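# Sort loose seals into bins by size

## Task

Put every loose seal into the bin that matches its size; each seal must stay in its bin without the robot holding it there, and at the end both grippers must have released and moved away.

## Robot and tools

ROBOT. Two arms, left_arm and right_arm, each with six joints and a parallel gripper. Joint order in every row and every per-joint list: waist, shoulder, elbow, wrist pitch, wrist yaw, wrist roll. On both arms the wrist pitch and wrist yaw numbers carry the opposite sign to the URDF, in commands, results and refusals alike. The stated ranges below use URDF signs, so flip those two: waist -2.880 to 2.880, shoulder 0.000 to 3.142, elbow 0.000 to 3.019, wrist pitch -1.693 to 1.571 (your numbers -1.571 to 1.693), wrist yaw -1.571 to 1.571, wrist roll -2.094 to 2.094. Real limits may sit up to 0.019 rad either side of these.

FRAME. Gripper poses in results use a single scene frame: origin on the table top midway between the arms, +x out over the table, +z up, left_arm toward +y. The names left and right do not refer to image sides. Position is in metres; orientation is a wxyz quaternion. The reported point lies between the finger pads, roughly 1 cm short of the tips. Fingers point along the gripper's +z and close along its y. Printed positions can be off, more so at long reach.

ROW FORMAT. Every command row is one flat list of 14 numbers, each in [-1, 1], always covering both arms: left_arm's six joint values then its opening, then right_arm's six then its opening. Joint values are scaled offsets, not angles: 1.0 equals 1.264 rad waist, 1.32 shoulder, 1.276 elbow, 1.83 wrist pitch, 1.686 wrist yaw, 2.022 wrist roll. Opening is absolute, not an offset: +1 fully open, -1 closed.

execute_actions(actions). A list of actions; each action is a list of up to 15 rows, one row per 1/30 s step; if fewer than 15 rows are given the last repeats to fill 15 steps. The joint offsets in every row are measured from the joint angles at the start of that action (for the first action, the last angles reported in this scene), not from the previous row. An empty list just returns state and images. If an action would push any joint more than 0.019 rad beyond its range from its starting angle, that action is refused for both arms; if the first action fails this or anything is malformed, the whole call does nothing. Joints driven to their real end stop there and the result may say "joint sent to its limit"; absence of that line proves nothing.

move(target, speed, blocking). target is one 14-number row as above; its joint values are offsets from the Joint positions in the latest result that showed them, and the arms travel along joint paths toward that point, all finishing together, so the hand traces a curve. speed (0.01 to 2 rad/s, default 0.5) is the top rate of whichever joint has farthest to go; paths are stretched to at least 0.5 s and cut off at 10 s. Openings are applied at the start. Moves ignore obstacles and the other arm. The result adds a move: line with the ending (done, off_target, moving, held, fault), limits=held or limits=none, and each arm's joint farthest from target. With blocking=false you get control back after 0.5 s; then use wait(0) to check and do not send rows or moves until a result shows it ended, or call stop.

wait(seconds), 0 to 10: lets time run with the last commands held; returns early if a running move ends. stop(): brakes a running move; needs room, more when fast; fingers keep moving. zoom_image(camera, region): region [x0, y0, x1, y1] in pixels, at most 504x504, from cam_head_left, cam_head_right, cam_high, cam_low, cam_left_wrist or cam_right_wrist (all 504x504). finished_scene(scene): give the current scene's number once everything is placed and released; it cannot be undone and the next task appears in its result.

RESULTS. Joint positions and velocities are listed per arm (rad, rad/s) followed by finger gap in m (0.094 fully open). Joint targets shows what joints are currently being driven toward. grip_measured is the opening on the command scale; each gripper's reading may be about 1 mm off. Step readings list joint angles at some steps; HELD marks steps where that arm's row was held back. "joint command not followed" means a clearance check altered targets. Torques include offsets, friction and noise, so read them cautiously.

MOTION LIMITS. Each step, a joint target may lead its measured angle by at most 0.264 (waist), 0.32 (shoulder), 0.276 (elbow), 0.33 (wrist pitch), 0.186 (wrist yaw), 0.522 (wrist roll) rad, and targets are scaled back if they would put the hand over 70 mm from where it is. Big moves therefore span several actions; finish them with further commands. Arms can sag under zero offsets: resend offsets toward the wanted angles, then zeros, correcting any shortfall.

GRIPPING. To hold something, command an opening about 0.03 below grip_measured; a smaller margin grips more softly. Pad force tops out near 50 to 62 N, less on thin parts (under 2 mm). Occasional tugs on held parts or pushes on loose ones can happen.

AVOID. Knocking or placing anything off the table, which fails the task. Arm-to-arm collisions or hard pressing. Fast moves into contact or targets far past a contact point. Drops, slips and slams. Long holds under load: motors warn with MOTOR HOT from 85 °C and at 100 °C the arm goes limp (OVER-TEMPERATURE FAULT). The robot keeps holding your last command while you compose each reply.

Each tool is called after ">>>" by a JSON object that holds its "name" and its "arguments".

## Session

>>> {"name": "execute_actions", "arguments": {"actions": []}}

Scene clock: 0.00 s.
left_arm: end_effector_position=(+0.4578, +0.1094, +0.2690) grip_measured=+1.000 end_effector_quat_wxyz=(+0.531, +0.650, +0.540, +0.060) | right_arm: end_effector_position=(+0.0982, +0.0572, +0.2192) grip_measured=+1.000 end_effector_quat_wxyz=(-0.039, -0.171, +0.980, +0.097)
Joint names: [waist, shoulder, elbow, wrist pitch, wrist yaw, wrist roll]
Joint positions: left_arm=[-0.483  1.041  0.738  0.186 -0.421  1.205  0.094] | right_arm=[1.084 1.178 1.058 1.326 0.167 0.86  0.094]
Joint velocities: left_arm=[ 0.005  0.005 -0.002  0.007  0.007 -0.095  0.   ] | right_arm=[-0.005 -0.015  0.007 -0.002 -0.022  0.007  0.   ]
Joint torques (N m, as the arm reports them, + toward a larger Joint positions number): no reading
Motor temperatures (°C, as the motors report them): left_arm=[22 23 23 22 22 22] | right_arm=[24 22 22 22 23 25]
Joint targets: left_arm=[-0.483 1.040 0.764 0.181 -0.422 1.205] | right_arm=[1.084 1.174 1.088 1.323 0.167 0.860]

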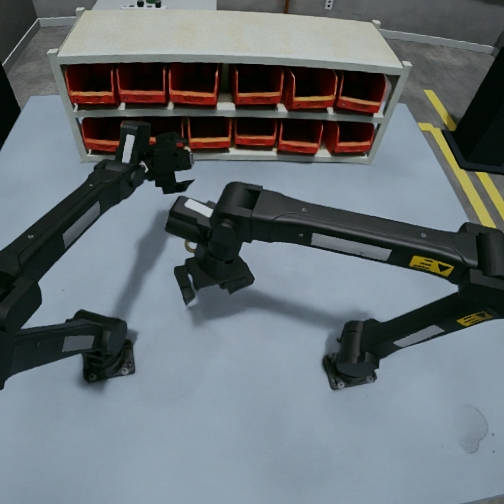

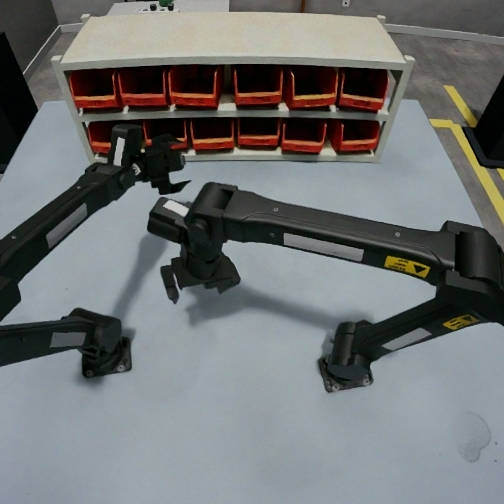

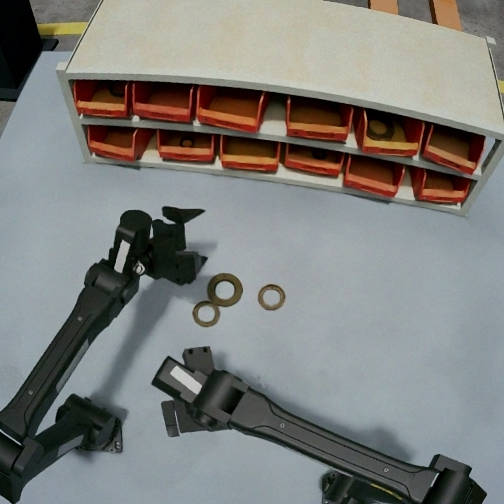

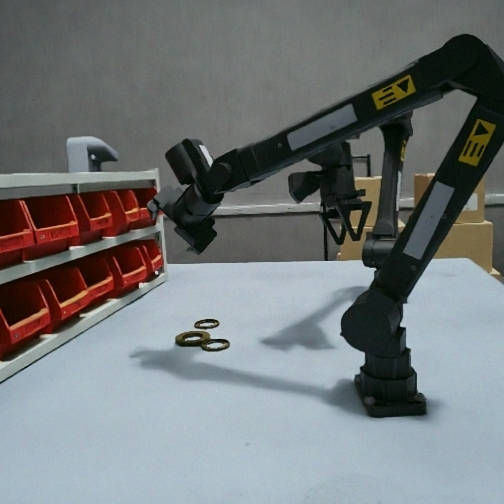

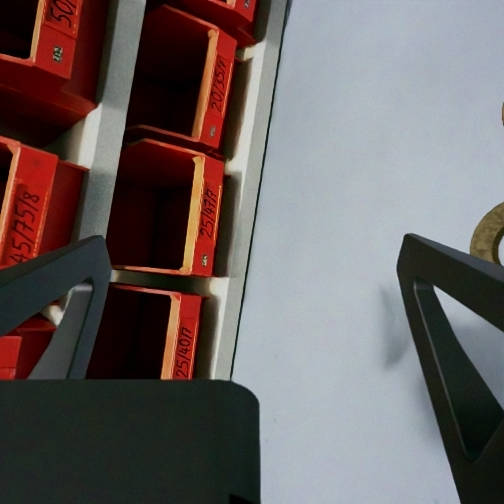

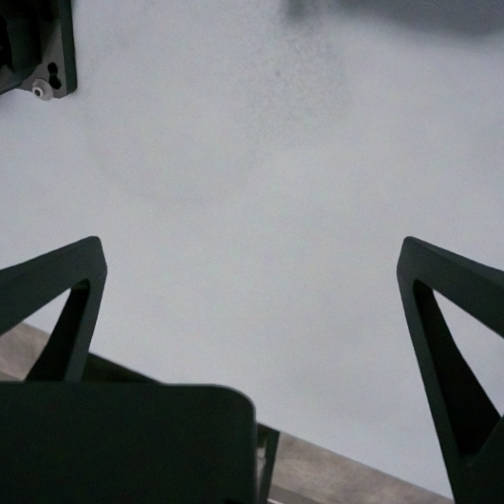

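>>> {"name": "move", "arguments": {"target": [0.382,0,0,0.55,0.25,-0.596,1,-0.857,0,0,0,-0.1,-0.425,1]}}

>>> {"name": "zoom_image", "arguments": {"camera": "cam_head_left", "region": [50,50,410,250]}}

>>> {"name": "move", "arguments": {"target": [0.382,0.2,0,0.55,0.25,-0.596,1,-0.857,0,0.2,0,-0.1,-0.425,1]}}

Scene clock: 6.53 s.
left_arm: end_effector_position=(+0.3113, +0.3574, +0.1318) grip_measured=+1.000 end_effector_quat_wxyz=(+0.043, -0.083, +0.996, +0.003) | right_arm: end_effector_position=(+0.3436, -0.2394, +0.2169) grip_measured=+1.000 end_effector_quat_wxyz=(+0.063, -0.051, +0.997, +0.003)
Joint names: [waist, shoulder, elbow, wrist pitch, wrist yaw, wrist roll]
Joint positions: left_arm=[-0.012  1.041  0.736  1.178 -0.003  0.01   0.094] | right_arm=[ 0.001  1.178  1.058  1.326 -0.001  0.011  0.094]
Joint velocities: left_arm=[-0.015 -0.005 -0.007  0.007 -0.022  0.007  0.   ] | right_arm=[-0.024  0.024 -0.002 -0.002 -0.022 -0.007  0.   ]
Joint torques (N m, as the arm reports them, + toward a larger Joint positions number): left_arm=[ 1.01 -3.66  9.45  0.06  0.14 -0.1 ] | right_arm=[ 0.14 -7.14  9.54 -0.54 -0.04  0.01]
Motor temperatures (°C, as the motors report them): left_arm=[22 23 25 22 22 22] | right_arm=[24 22 24 22 23 25]
Joint targets: left_arm=[-0.000 1.041 0.738 1.193 -0.000 -0.000] | right_arm=[0.001 1.178 1.058 1.326 -0.002 0.001]
move: done; limits=none; left_arm: farthest joint: the wrist pitch, 0.014 radians from its target (1.007 radians at the start); right_arm: farthest joint: the wrist roll, 0.010 radians from its target (0.860 radians at the start)

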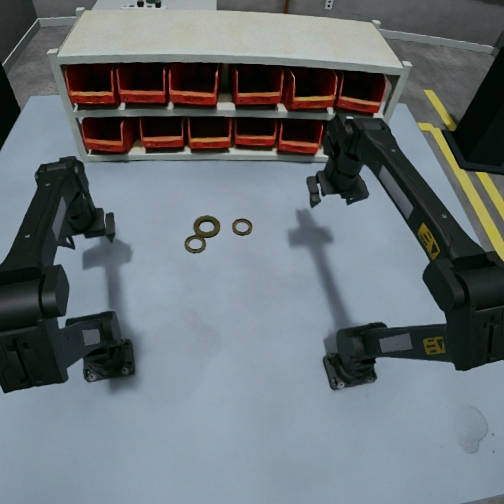

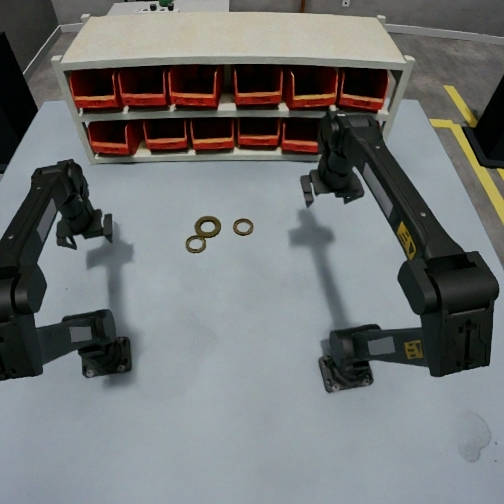

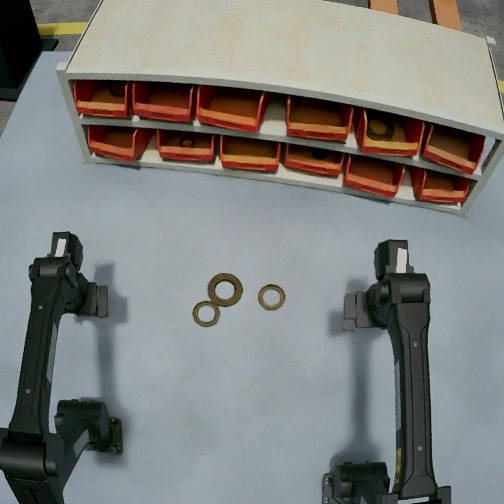

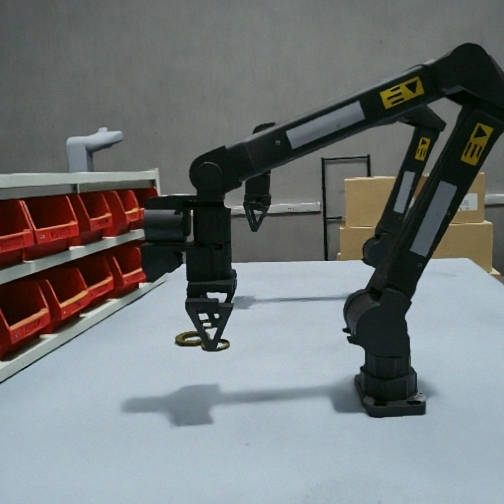

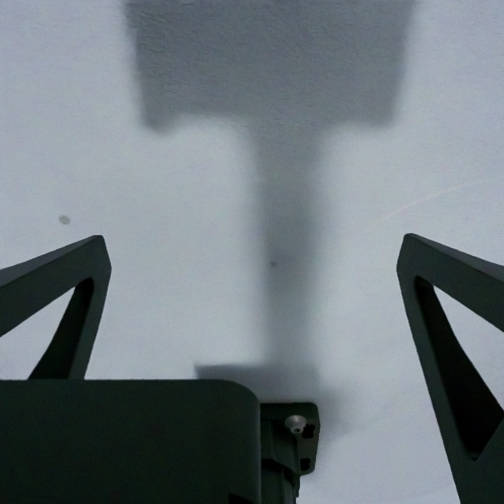

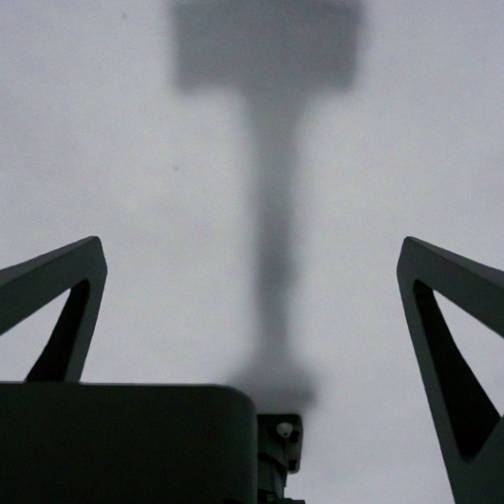

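Region (50, 50, 410, 250) of cam_head_left's 504x504 image, scaled by 1.400, with more detail than that image has.

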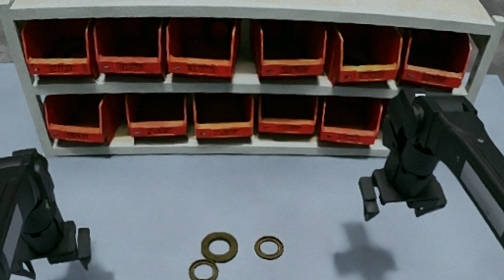

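action 0: the call would take left_arm's wrist pitch more than 0.019 radians past the upper end of its range (1.693 radians), so nothing of the call was run and nothing moved. Give that joint a number nearer 0 in that row, or first move the joint away from that end.

>>> {"name": "move", "arguments": {"target": [0,0.1,0,0,0,0,1,0,0,0.15,0,0,0,1]}}

>>> {"name": "move", "arguments": {"target": [-0.3,0,0,-0.5,0,0,1,0.3,0,0,-0.3,0,0,1]}}

Scene clock: 10.00 s.
left_arm: end_effector_position=(+0.3075, +0.3567, +0.0983) grip_measured=+1.000 end_effector_quat_wxyz=(-0.022, -0.083, +0.996, -0.004) | right_arm: end_effector_position=(+0.3813, -0.2351, +0.2792) grip_measured=+1.000 end_effector_quat_wxyz=(+0.135, -0.051, +0.990, +0.008)
Joint names: [waist, shoulder, elbow, wrist pitch, wrist yaw, wrist roll]
Joint positions: left_arm=[-0.012  1.168  0.731  1.178 -0.003  0.009  0.094] | right_arm=[ 0.001  1.179  1.204  1.326 -0.001  0.01   0.094]
Joint velocities: left_arm=[-0.015 -0.015 -0.032  0.012 -0.051  0.037  0.   ] | right_arm=[ 0.005  0.015 -0.007 -0.002  0.022 -0.022  0.   ]
Joint torques (N m, as the arm reports them, + toward a larger Joint positions number): left_arm=[ 0.31 -4.12  9.11 -0.4   0.03  0.01] | right_arm=[-0.04 -7.81 13.73 -0.69 -0.02  0.11]
Motor temperatures (°C, as the motors report them): left_arm=[22 23 25 22 22 22] | right_arm=[24 23 24 22 23 25]
Joint targets: left_arm=[-0.012 1.174 0.736 1.178 -0.003 0.010] | right_arm=[0.001 1.178 1.250 1.326 -0.001 0.011]
move: off_target (right_arm); limits=none; left_arm: farthest joint: the shoulder, 0.005 radians from its target (0.132 radians at the start); right_arm: farthest joint: the elbow, 0.045 radians from its target (0.191 radians at the start)

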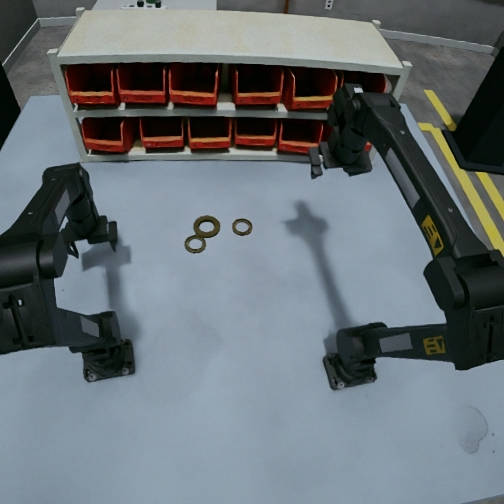

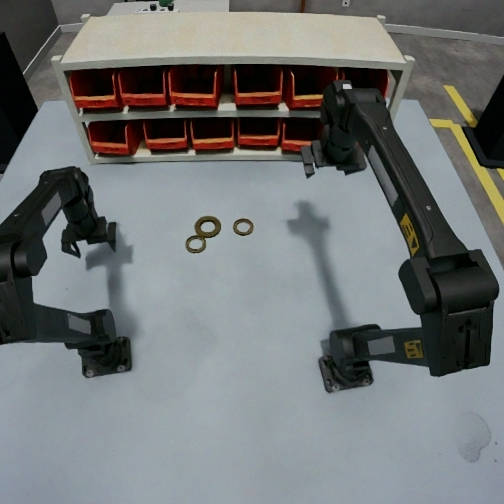

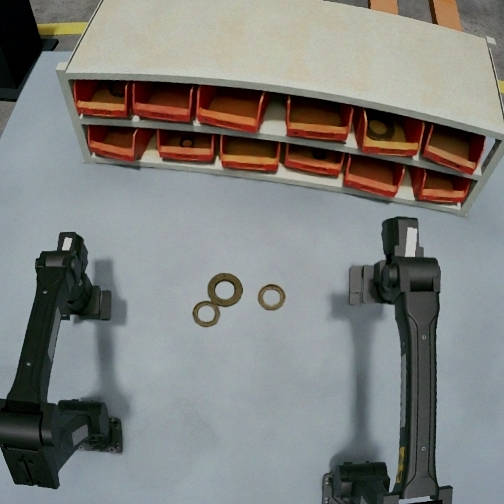

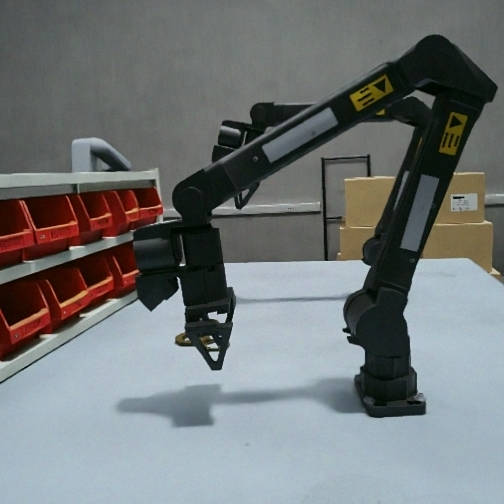

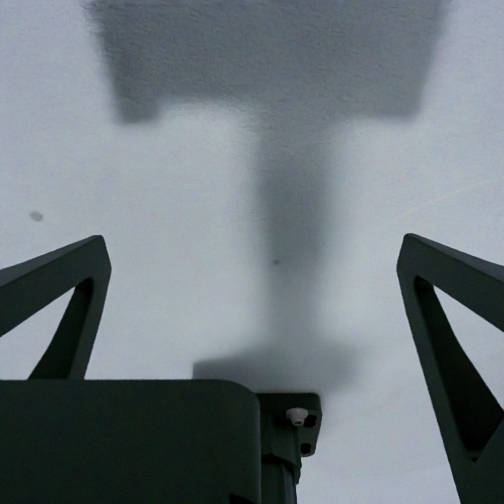

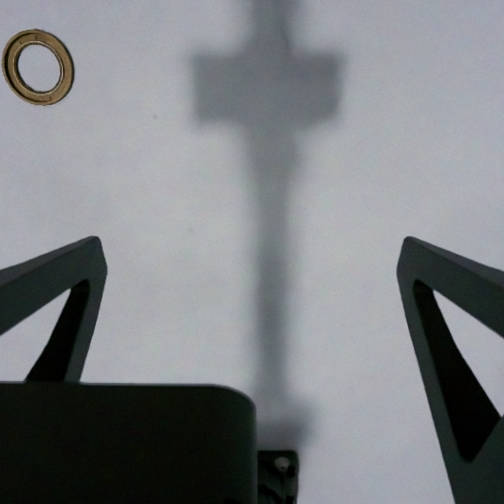

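Scene clock: 12.23 s.
left_arm: end_effector_position=(+0.4964, +0.2202, +0.1785) grip_measured=+1.000 end_effector_quat_wxyz=(+0.407, +0.093, +0.908, -0.039) | right_arm: end_effector_position=(+0.4357, -0.0465, +0.3433) grip_measured=+1.000 end_effector_quat_wxyz=(+0.374, -0.217, +0.897, +0.094)
Joint names: [waist, shoulder, elbow, wrist pitch, wrist yaw, wrist roll]
Joint positions: left_arm=[-0.381  1.168  0.726  0.287 -0.003  0.009  0.094] | right_arm=[ 0.375  1.179  1.204  0.804 -0.001  0.01   0.094]
Joint velocities: left_arm=[ 0.005 -0.015 -0.007 -0.002  0.022 -0.007  0.   ] | right_arm=[-0.005 -0.005 -0.002 -0.012 -0.051 -0.022  0.   ]
Joint torques (N m, as the arm reports them, + toward a larger Joint positions number): left_arm=[ 0.09 -6.38 10.29 -3.2   0.03  0.01] | right_arm=[ 0.54 -8.   10.52 -2.64 -0.02  0.09]
Motor temperatures (°C, as the motors report them): left_arm=[22 23 25 22 22 22] | right_arm=[24 23 24 22 23 25]
Joint targets: left_arm=[-0.391 1.168 0.731 0.263 -0.003 0.009] | right_arm=[0.380 1.179 1.204 0.777 -0.001 0.010]
move: off_target (left_arm, right_arm); limits=none; left_arm: farthest joint: the wrist pitch, 0.024 radians from its target (0.915 radians at the start); right_arm: farthest joint: the wrist pitch, 0.027 radians from its target (0.549 radians at the start)

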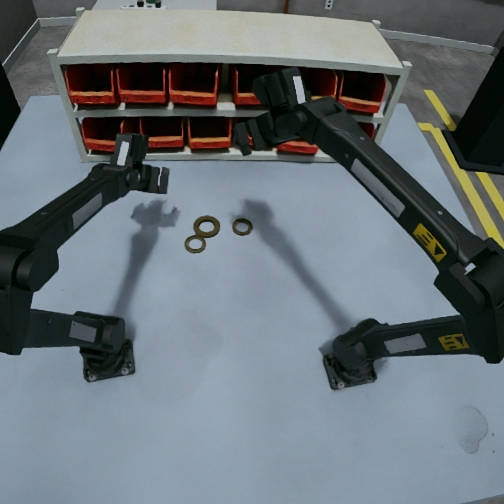

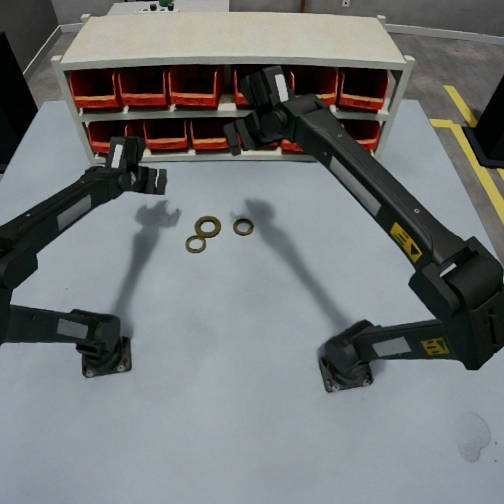

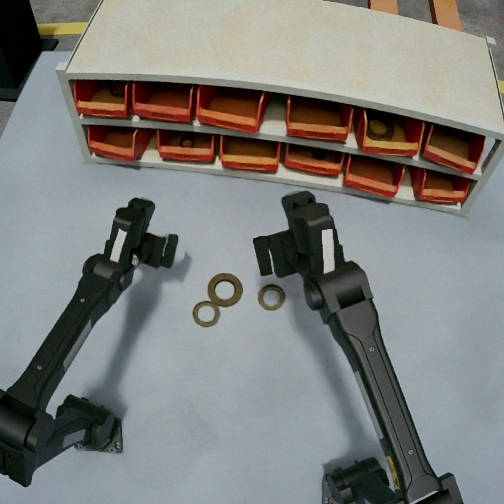

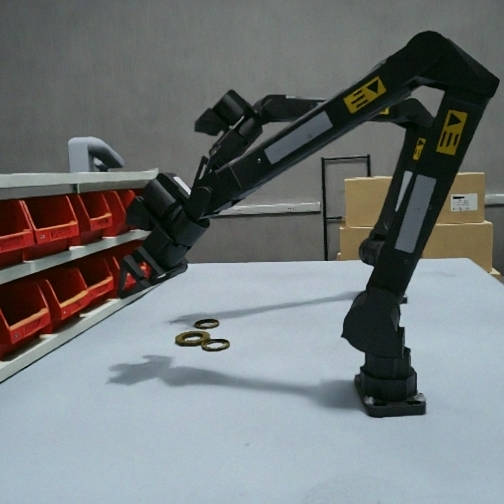

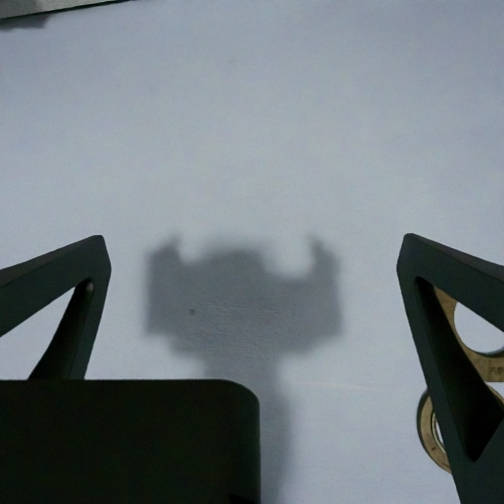

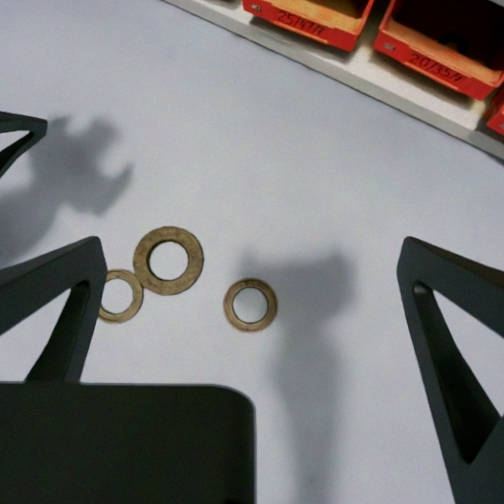

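>>> {"name": "move", "arguments": {"target": [0.15,-0.2,0,-0.25,0,0,1,-0.3,-0.1,-0.25,-0.3,0,0,1]}}

>>> {"name": "zoom_image", "arguments": {"camera": "cam_head_left", "region": [160,200,280,260]}}

Scene clock: 22.67 s.
left_arm: end_effector_position=(+0.5038, +0.3022, +0.3873) grip_measured=+1.000 end_effector_quat_wxyz=(+0.691, +0.010, +0.723, -0.003) | right_arm: end_effector_position=(+0.4856, -0.2250, +0.3197) grip_measured=+1.000 end_effector_quat_wxyz=(+0.527, -0.042, +0.848, +0.031)
Joint names: [waist, shoulder, elbow, wrist pitch, wrist yaw, wrist roll]
Joint positions: left_arm=[-0.203  0.908  0.717 -0.146 -0.003  0.009  0.094] | right_arm=[-0.002  1.058  0.886  0.285 -0.001  0.01   0.094]
Joint velocities: left_arm=[-0.005 -0.005 -0.012 -0.002 -0.051  0.007  0.   ] | right_arm=[-0.005 -0.015 -0.012  0.017 -0.022 -0.066  0.   ]
Joint torques (N m, as the arm reports them, + toward a larger Joint positions number): left_arm=[ 1.1  -4.44 11.78 -3.55  0.04 -0.01] | right_arm=[-0.45 -7.48 10.54 -2.96 -0.01  0.1 ]
Motor temperatures (°C, as the motors report them): left_arm=[22 23 26 22 22 22] | right_arm=[24 23 25 22 23 25]
Joint targets: left_arm=[-0.191 0.904 0.726 -0.170 -0.003 0.009] | right_arm=[-0.005 1.047 0.885 0.255 -0.001 0.010]
move: off_target (left_arm, right_arm); limits=none; left_arm: farthest joint: the wrist pitch, 0.025 radians from its target (0.458 radians at the start); right_arm: farthest joint: the wrist pitch, 0.030 radians from its target (0.549 radians at the start)

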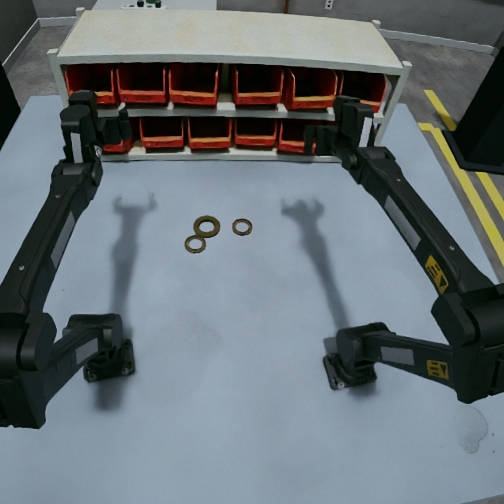

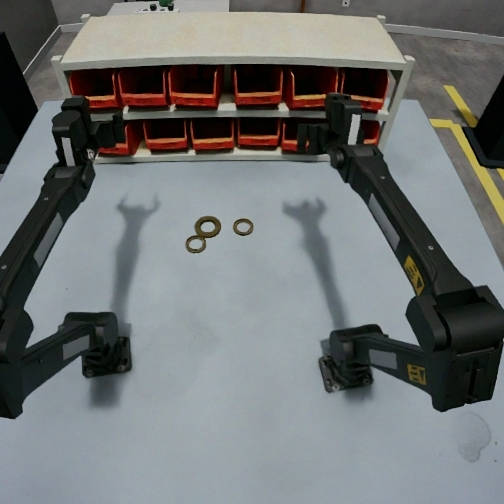

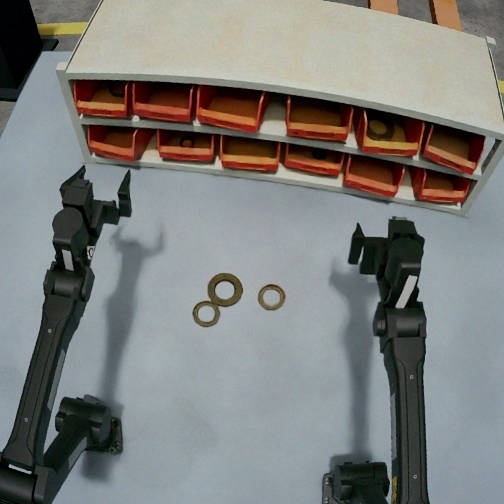

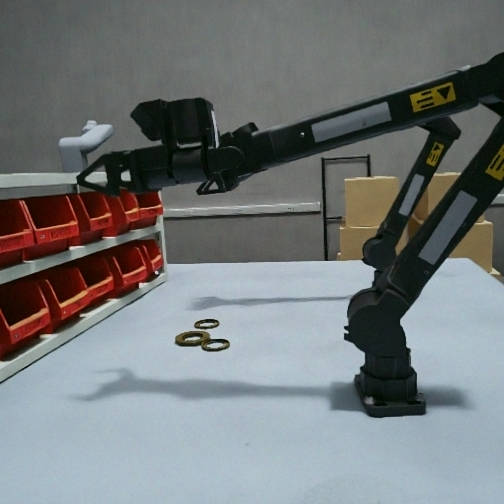

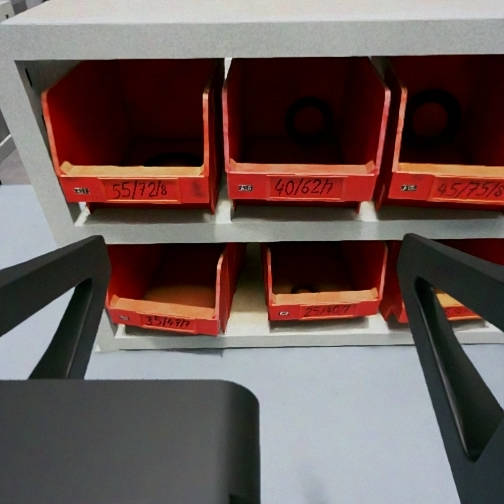

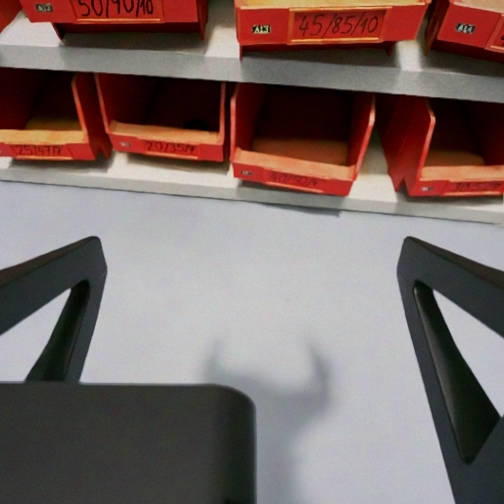

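Region (160, 200, 280, 260) of cam_head_left's 504x504 image, scaled by 4.200, with more detail than that image has.

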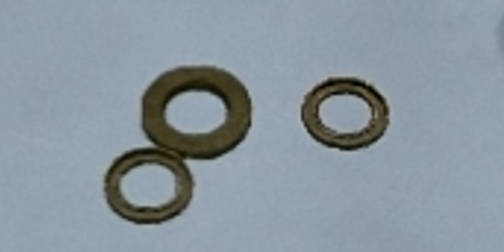

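>>> {"name": "zoom_image", "arguments": {"camera": "cam_right_wrist", "region": [230,0,504,210]}}

>>> {"name": "zoom_image", "arguments": {"camera": "cam_left_wrist", "region": [100,260,400,350]}}

Region (230, 0, 504, 210) of cam_right_wrist's 504x504 image, scaled by 1.839, with more detail than that image has; it fills the top 386 rows of this view, and the rest is white.

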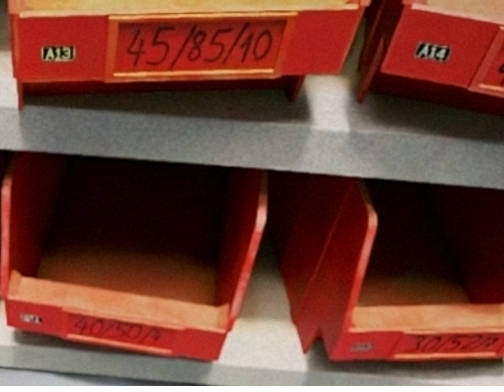

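Region (100, 260, 400, 350) of cam_left_wrist's 504x504 image, scaled by 1.680, with more detail than that image has; it fills the top 151 rows of this view, and the rest is white.

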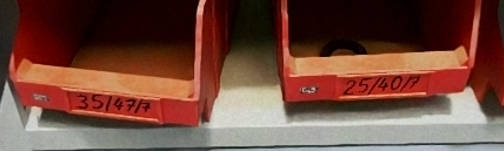

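>>> {"name": "move", "arguments": {"target": [-0.451,0.306,0.18,0.728,0,0,1,-0.5,0,0,0.4,0,0,1]}}

Scene clock: 33.80 s.
left_arm: end_effector_position=(+0.3252, +0.1246, +0.1219) grip_measured=+1.000 end_effector_quat_wxyz=(+0.003, +0.288, +0.958, -0.002) | right_arm: end_effector_position=(+0.3147, -0.4594, +0.2016) grip_measured=+1.000 end_effector_quat_wxyz=(+0.191, +0.255, +0.947, -0.050)
Joint names: [waist, shoulder, elbow, wrist pitch, wrist yaw, wrist roll]
Joint positions: left_arm=[-0.763  1.297  0.906  1.172 -0.003  0.009  0.094] | right_arm=[-0.627  1.058  0.886  1.002 -0.001  0.01   0.094]
Joint velocities: left_arm=[-0.005 -0.005 -0.012 -0.007  0.007 -0.037  0.   ] | right_arm=[-0.005 -0.024  0.007  0.002 -0.022  0.051  0.   ]
Joint torques (N m, as the arm reports them, + toward a larger Joint positions number): left_arm=[-0.46 -5.99 12.57  0.24  0.03  0.  ] | right_arm=[-0.24 -6.06  9.96 -0.48 -0.01  0.1 ]
Motor temperatures (°C, as the motors report them): left_arm=[22 23 28 22 22 22] | right_arm=[24 23 26 22 23 25]
Joint targets: left_arm=[-0.773 1.312 0.947 1.186 -0.003 0.009] | right_arm=[-0.634 1.058 0.886 1.017 -0.001 0.010]
move: off_target (left_arm); limits=none; left_arm: farthest joint: the elbow, 0.041 radians from its target (0.229 radians at the start); right_arm: farthest joint: the wrist pitch, 0.015 radians from its target (0.732 radians at the start)

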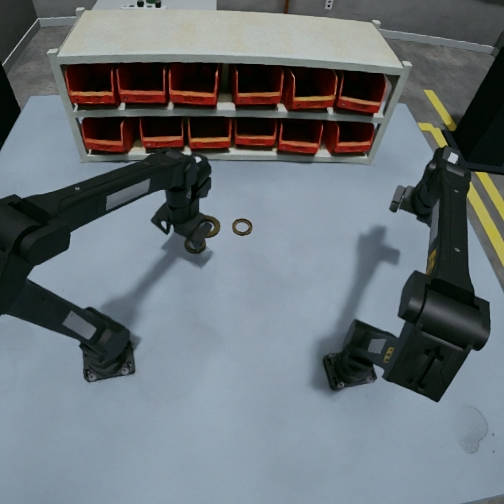

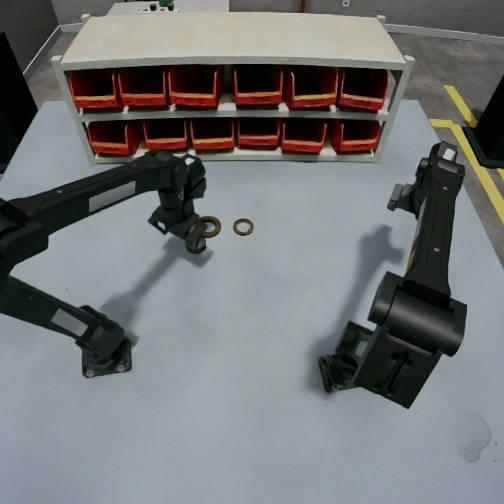

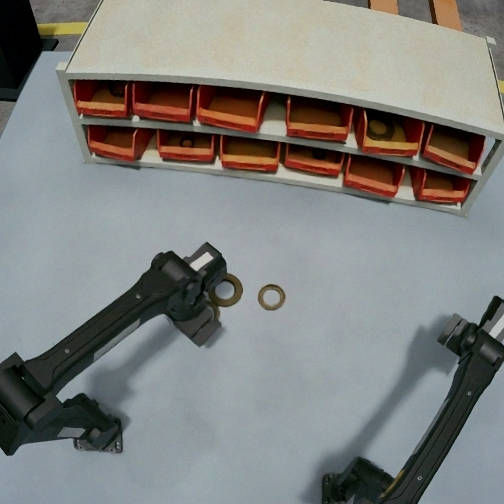

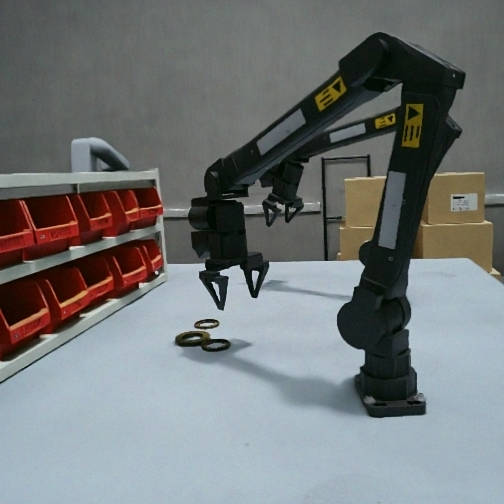

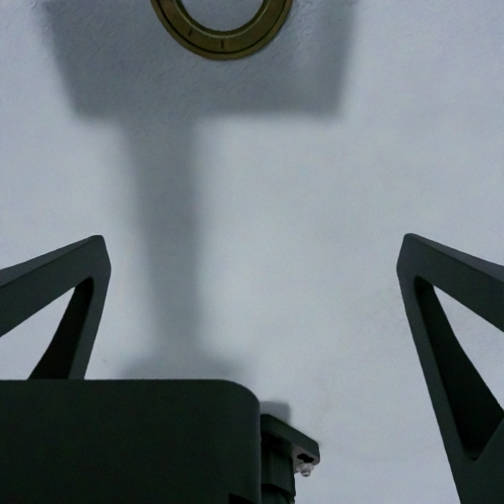

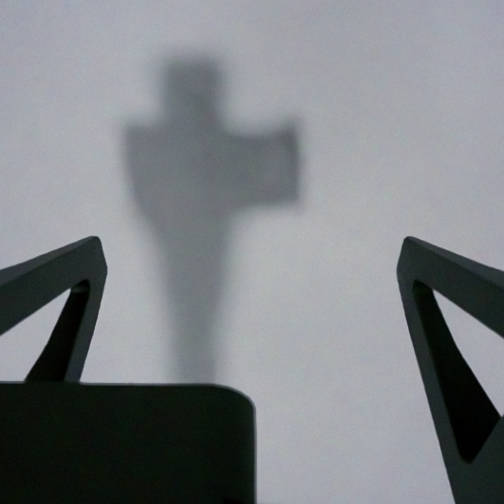

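>>> {"name": "move", "arguments": {"target": [0.03,-0.076,-0.325,-0.495,0,0,1,0,0,0,0,0,0,1]}}

Scene clock: 38.87 s.
left_arm: end_effector_position=(+0.3535, +0.1161, +0.0458) grip_measured=+1.000 end_effector_quat_wxyz=(+0.263, +0.267, +0.924, -0.075) | right_arm: end_effector_position=(+0.3147, -0.4594, +0.2016) grip_measured=+1.000 end_effector_quat_wxyz=(+0.191, +0.255, +0.947, -0.050)
Joint names: [waist, shoulder, elbow, wrist pitch, wrist yaw, wrist roll]
Joint positions: left_arm=[-0.741  1.215  0.487  0.288 -0.003  0.009  0.094] | right_arm=[-0.627  1.058  0.886  1.002 -0.001  0.01   0.094]
Joint velocities: left_arm=[-0.015  0.015 -0.002  0.027  0.066 -0.037  0.   ] | right_arm=[ 0.005  0.005 -0.007  0.012  0.037 -0.007  0.   ]
Joint torques (N m, as the arm reports them, + toward a larger Joint positions number): left_arm=[ 1.37 -6.39  8.4  -2.74  0.03  0.  ] | right_arm=[ 0.18 -5.82  9.93 -1.05 -0.02  0.11]
Motor temperatures (°C, as the motors report them): left_arm=[22 23 28 22 22 22] | right_arm=[24 23 26 22 23 25]
Joint targets: left_arm=[-0.725 1.197 0.491 0.266 -0.003 0.009] | right_arm=[-0.627 1.058 0.886 1.002 -0.001 0.010]
move: off_target (left_arm); limits=none; left_arm: farthest joint: the wrist pitch, 0.022 radians from its target (0.906 radians at the start); right_arm: farthest joint: the waist, 0.000 radians from its target (0.000 radians at the start)

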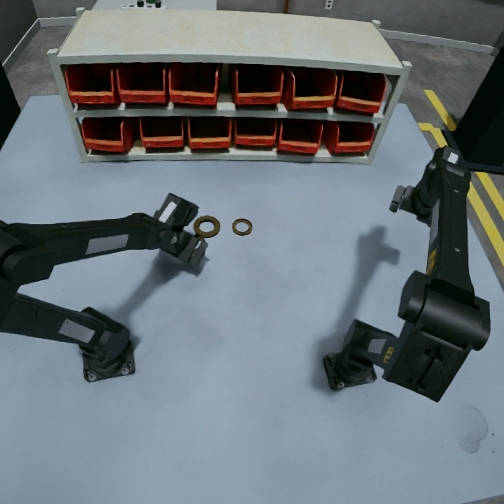

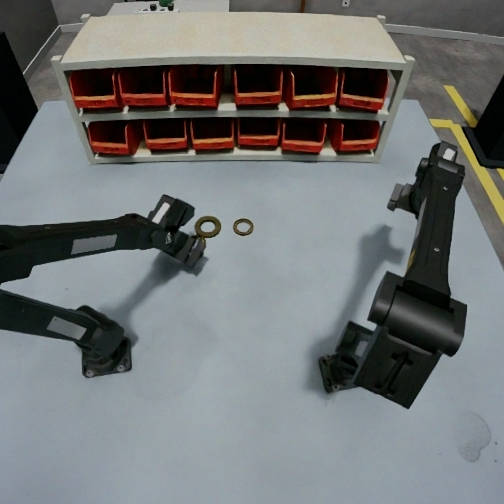

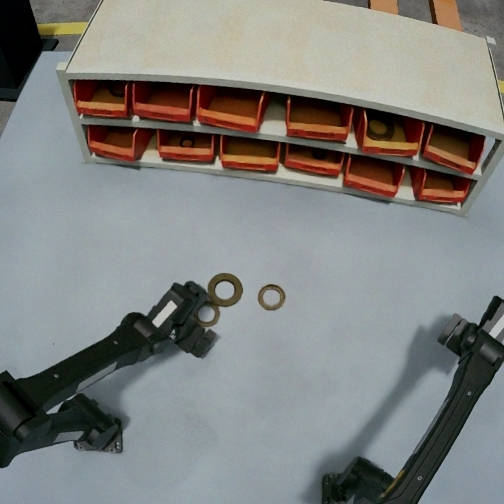

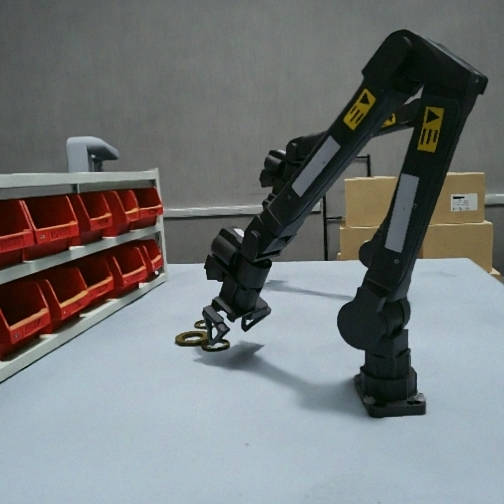

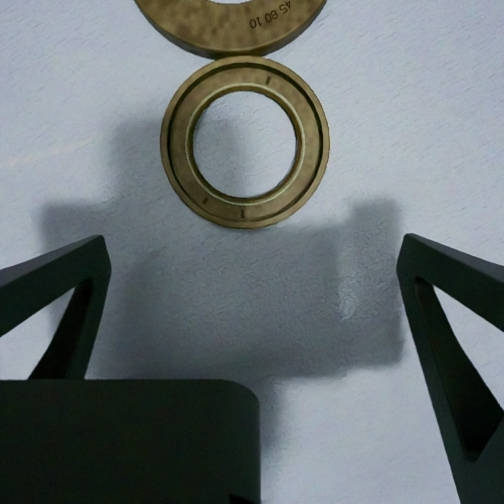

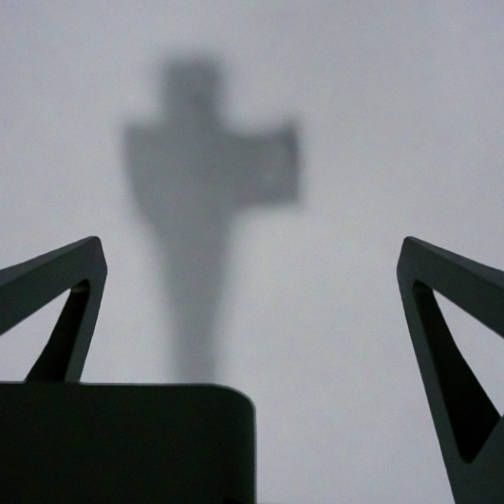

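>>> {"name": "move", "arguments": {"target": [0.02,0.14,0.06,-0.087,0,0,0.7,0,0,0,0,0,0,1], "speed": 0.2}}

>>> {"name": "zoom_image", "arguments": {"camera": "cam_low", "region": [150,280,290,380]}}

Scene clock: 43.57 s.
left_arm: end_effector_position=(+0.3853, +0.1013, +0.0221) grip_measured=+0.703 end_effector_quat_wxyz=(+0.272, +0.262, +0.923, -0.076) | right_arm: end_effector_position=(+0.3147, -0.4594, +0.2016) grip_measured=+1.000 end_effector_quat_wxyz=(+0.191, +0.255, +0.947, -0.050)
Joint names: [waist, shoulder, elbow, wrist pitch, wrist yaw, wrist roll]
Joint positions: left_arm=[-0.731  1.381  0.533  0.15  -0.003  0.009  0.08 ] | right_arm=[-0.627  1.058  0.886  1.002 -0.001  0.01   0.094]
Joint velocities: left_arm=[-0.005  0.024 -0.022 -0.017 -0.007 -0.007 -0.001] | right_arm=[ 0.005 -0.015 -0.007  0.022  0.037 -0.007  0.   ]
Joint torques (N m, as the arm reports them, + toward a larger Joint positions number): left_arm=[ 1.24 -5.3  10.17 -2.68  0.02  0.  ] | right_arm=[ 0.02 -5.75  9.95 -1.06 -0.01  0.1 ]
Motor temperatures (°C, as the motors report them): left_arm=[22 23 27 22 22 22] | right_arm=[24 23 26 22 23 25]
Joint targets: left_arm=[-0.715 1.400 0.564 0.129 -0.003 0.009] | right_arm=[-0.627 1.058 0.886 1.002 -0.001 0.010]
move: off_target (left_arm); limits=none; left_arm: farthest joint: the elbow, 0.030 radians from its target (0.077 radians at the start); right_arm: farthest joint: the waist, 0.000 radians from its target (0.000 radians at the start)

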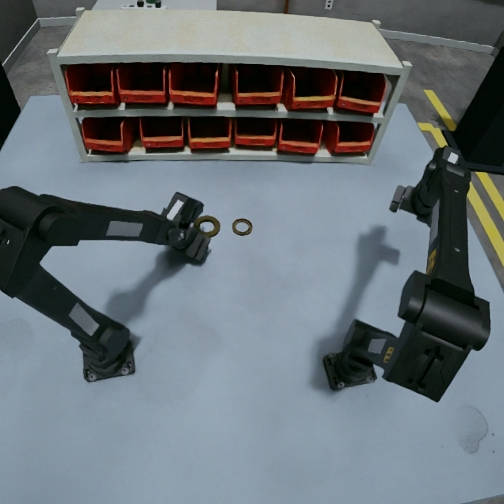

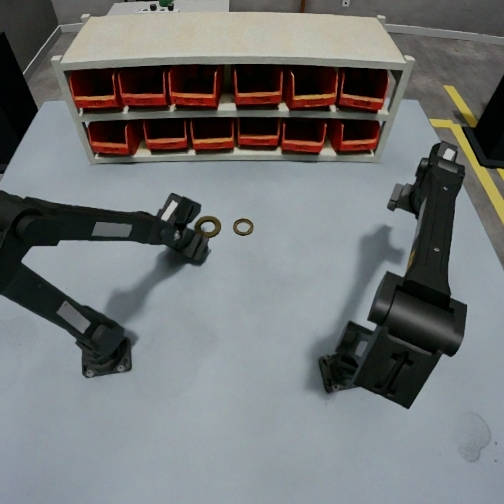

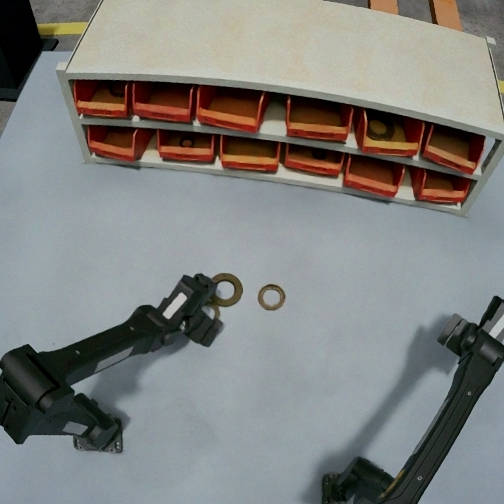

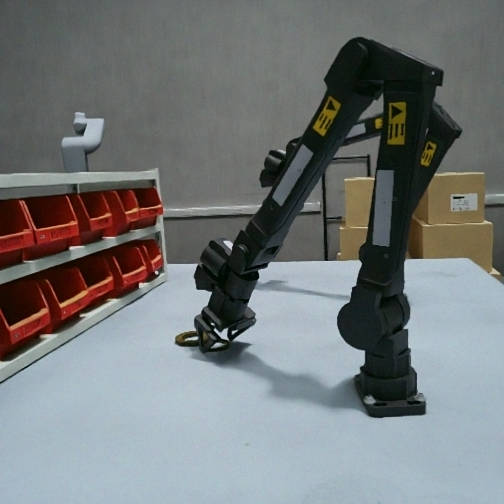

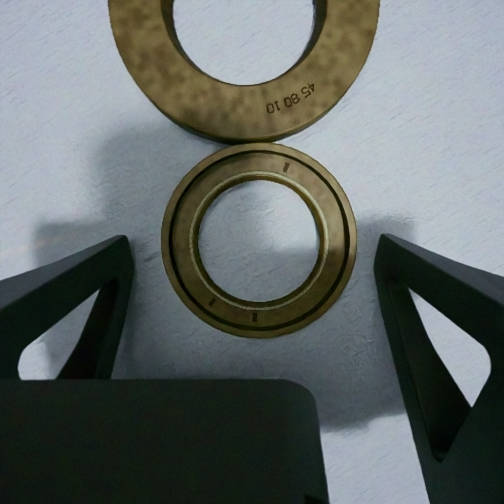

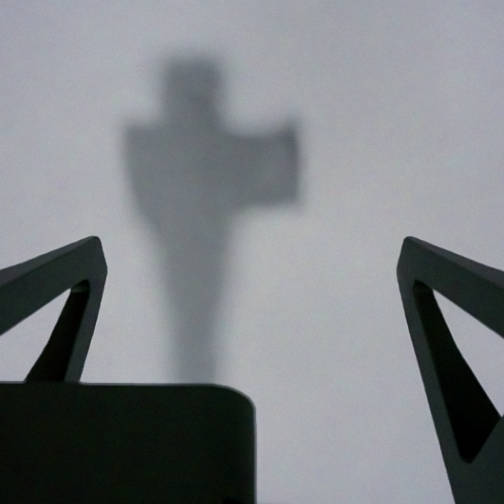

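Region (150, 280, 290, 380) of cam_low's 504x504 image, scaled by 3.600, with more detail than that image has; it fills the top 360 rows of this view, and the rest is white.

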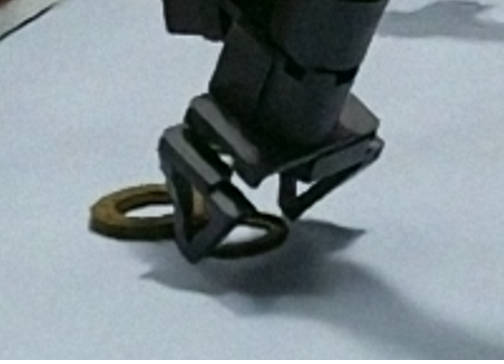

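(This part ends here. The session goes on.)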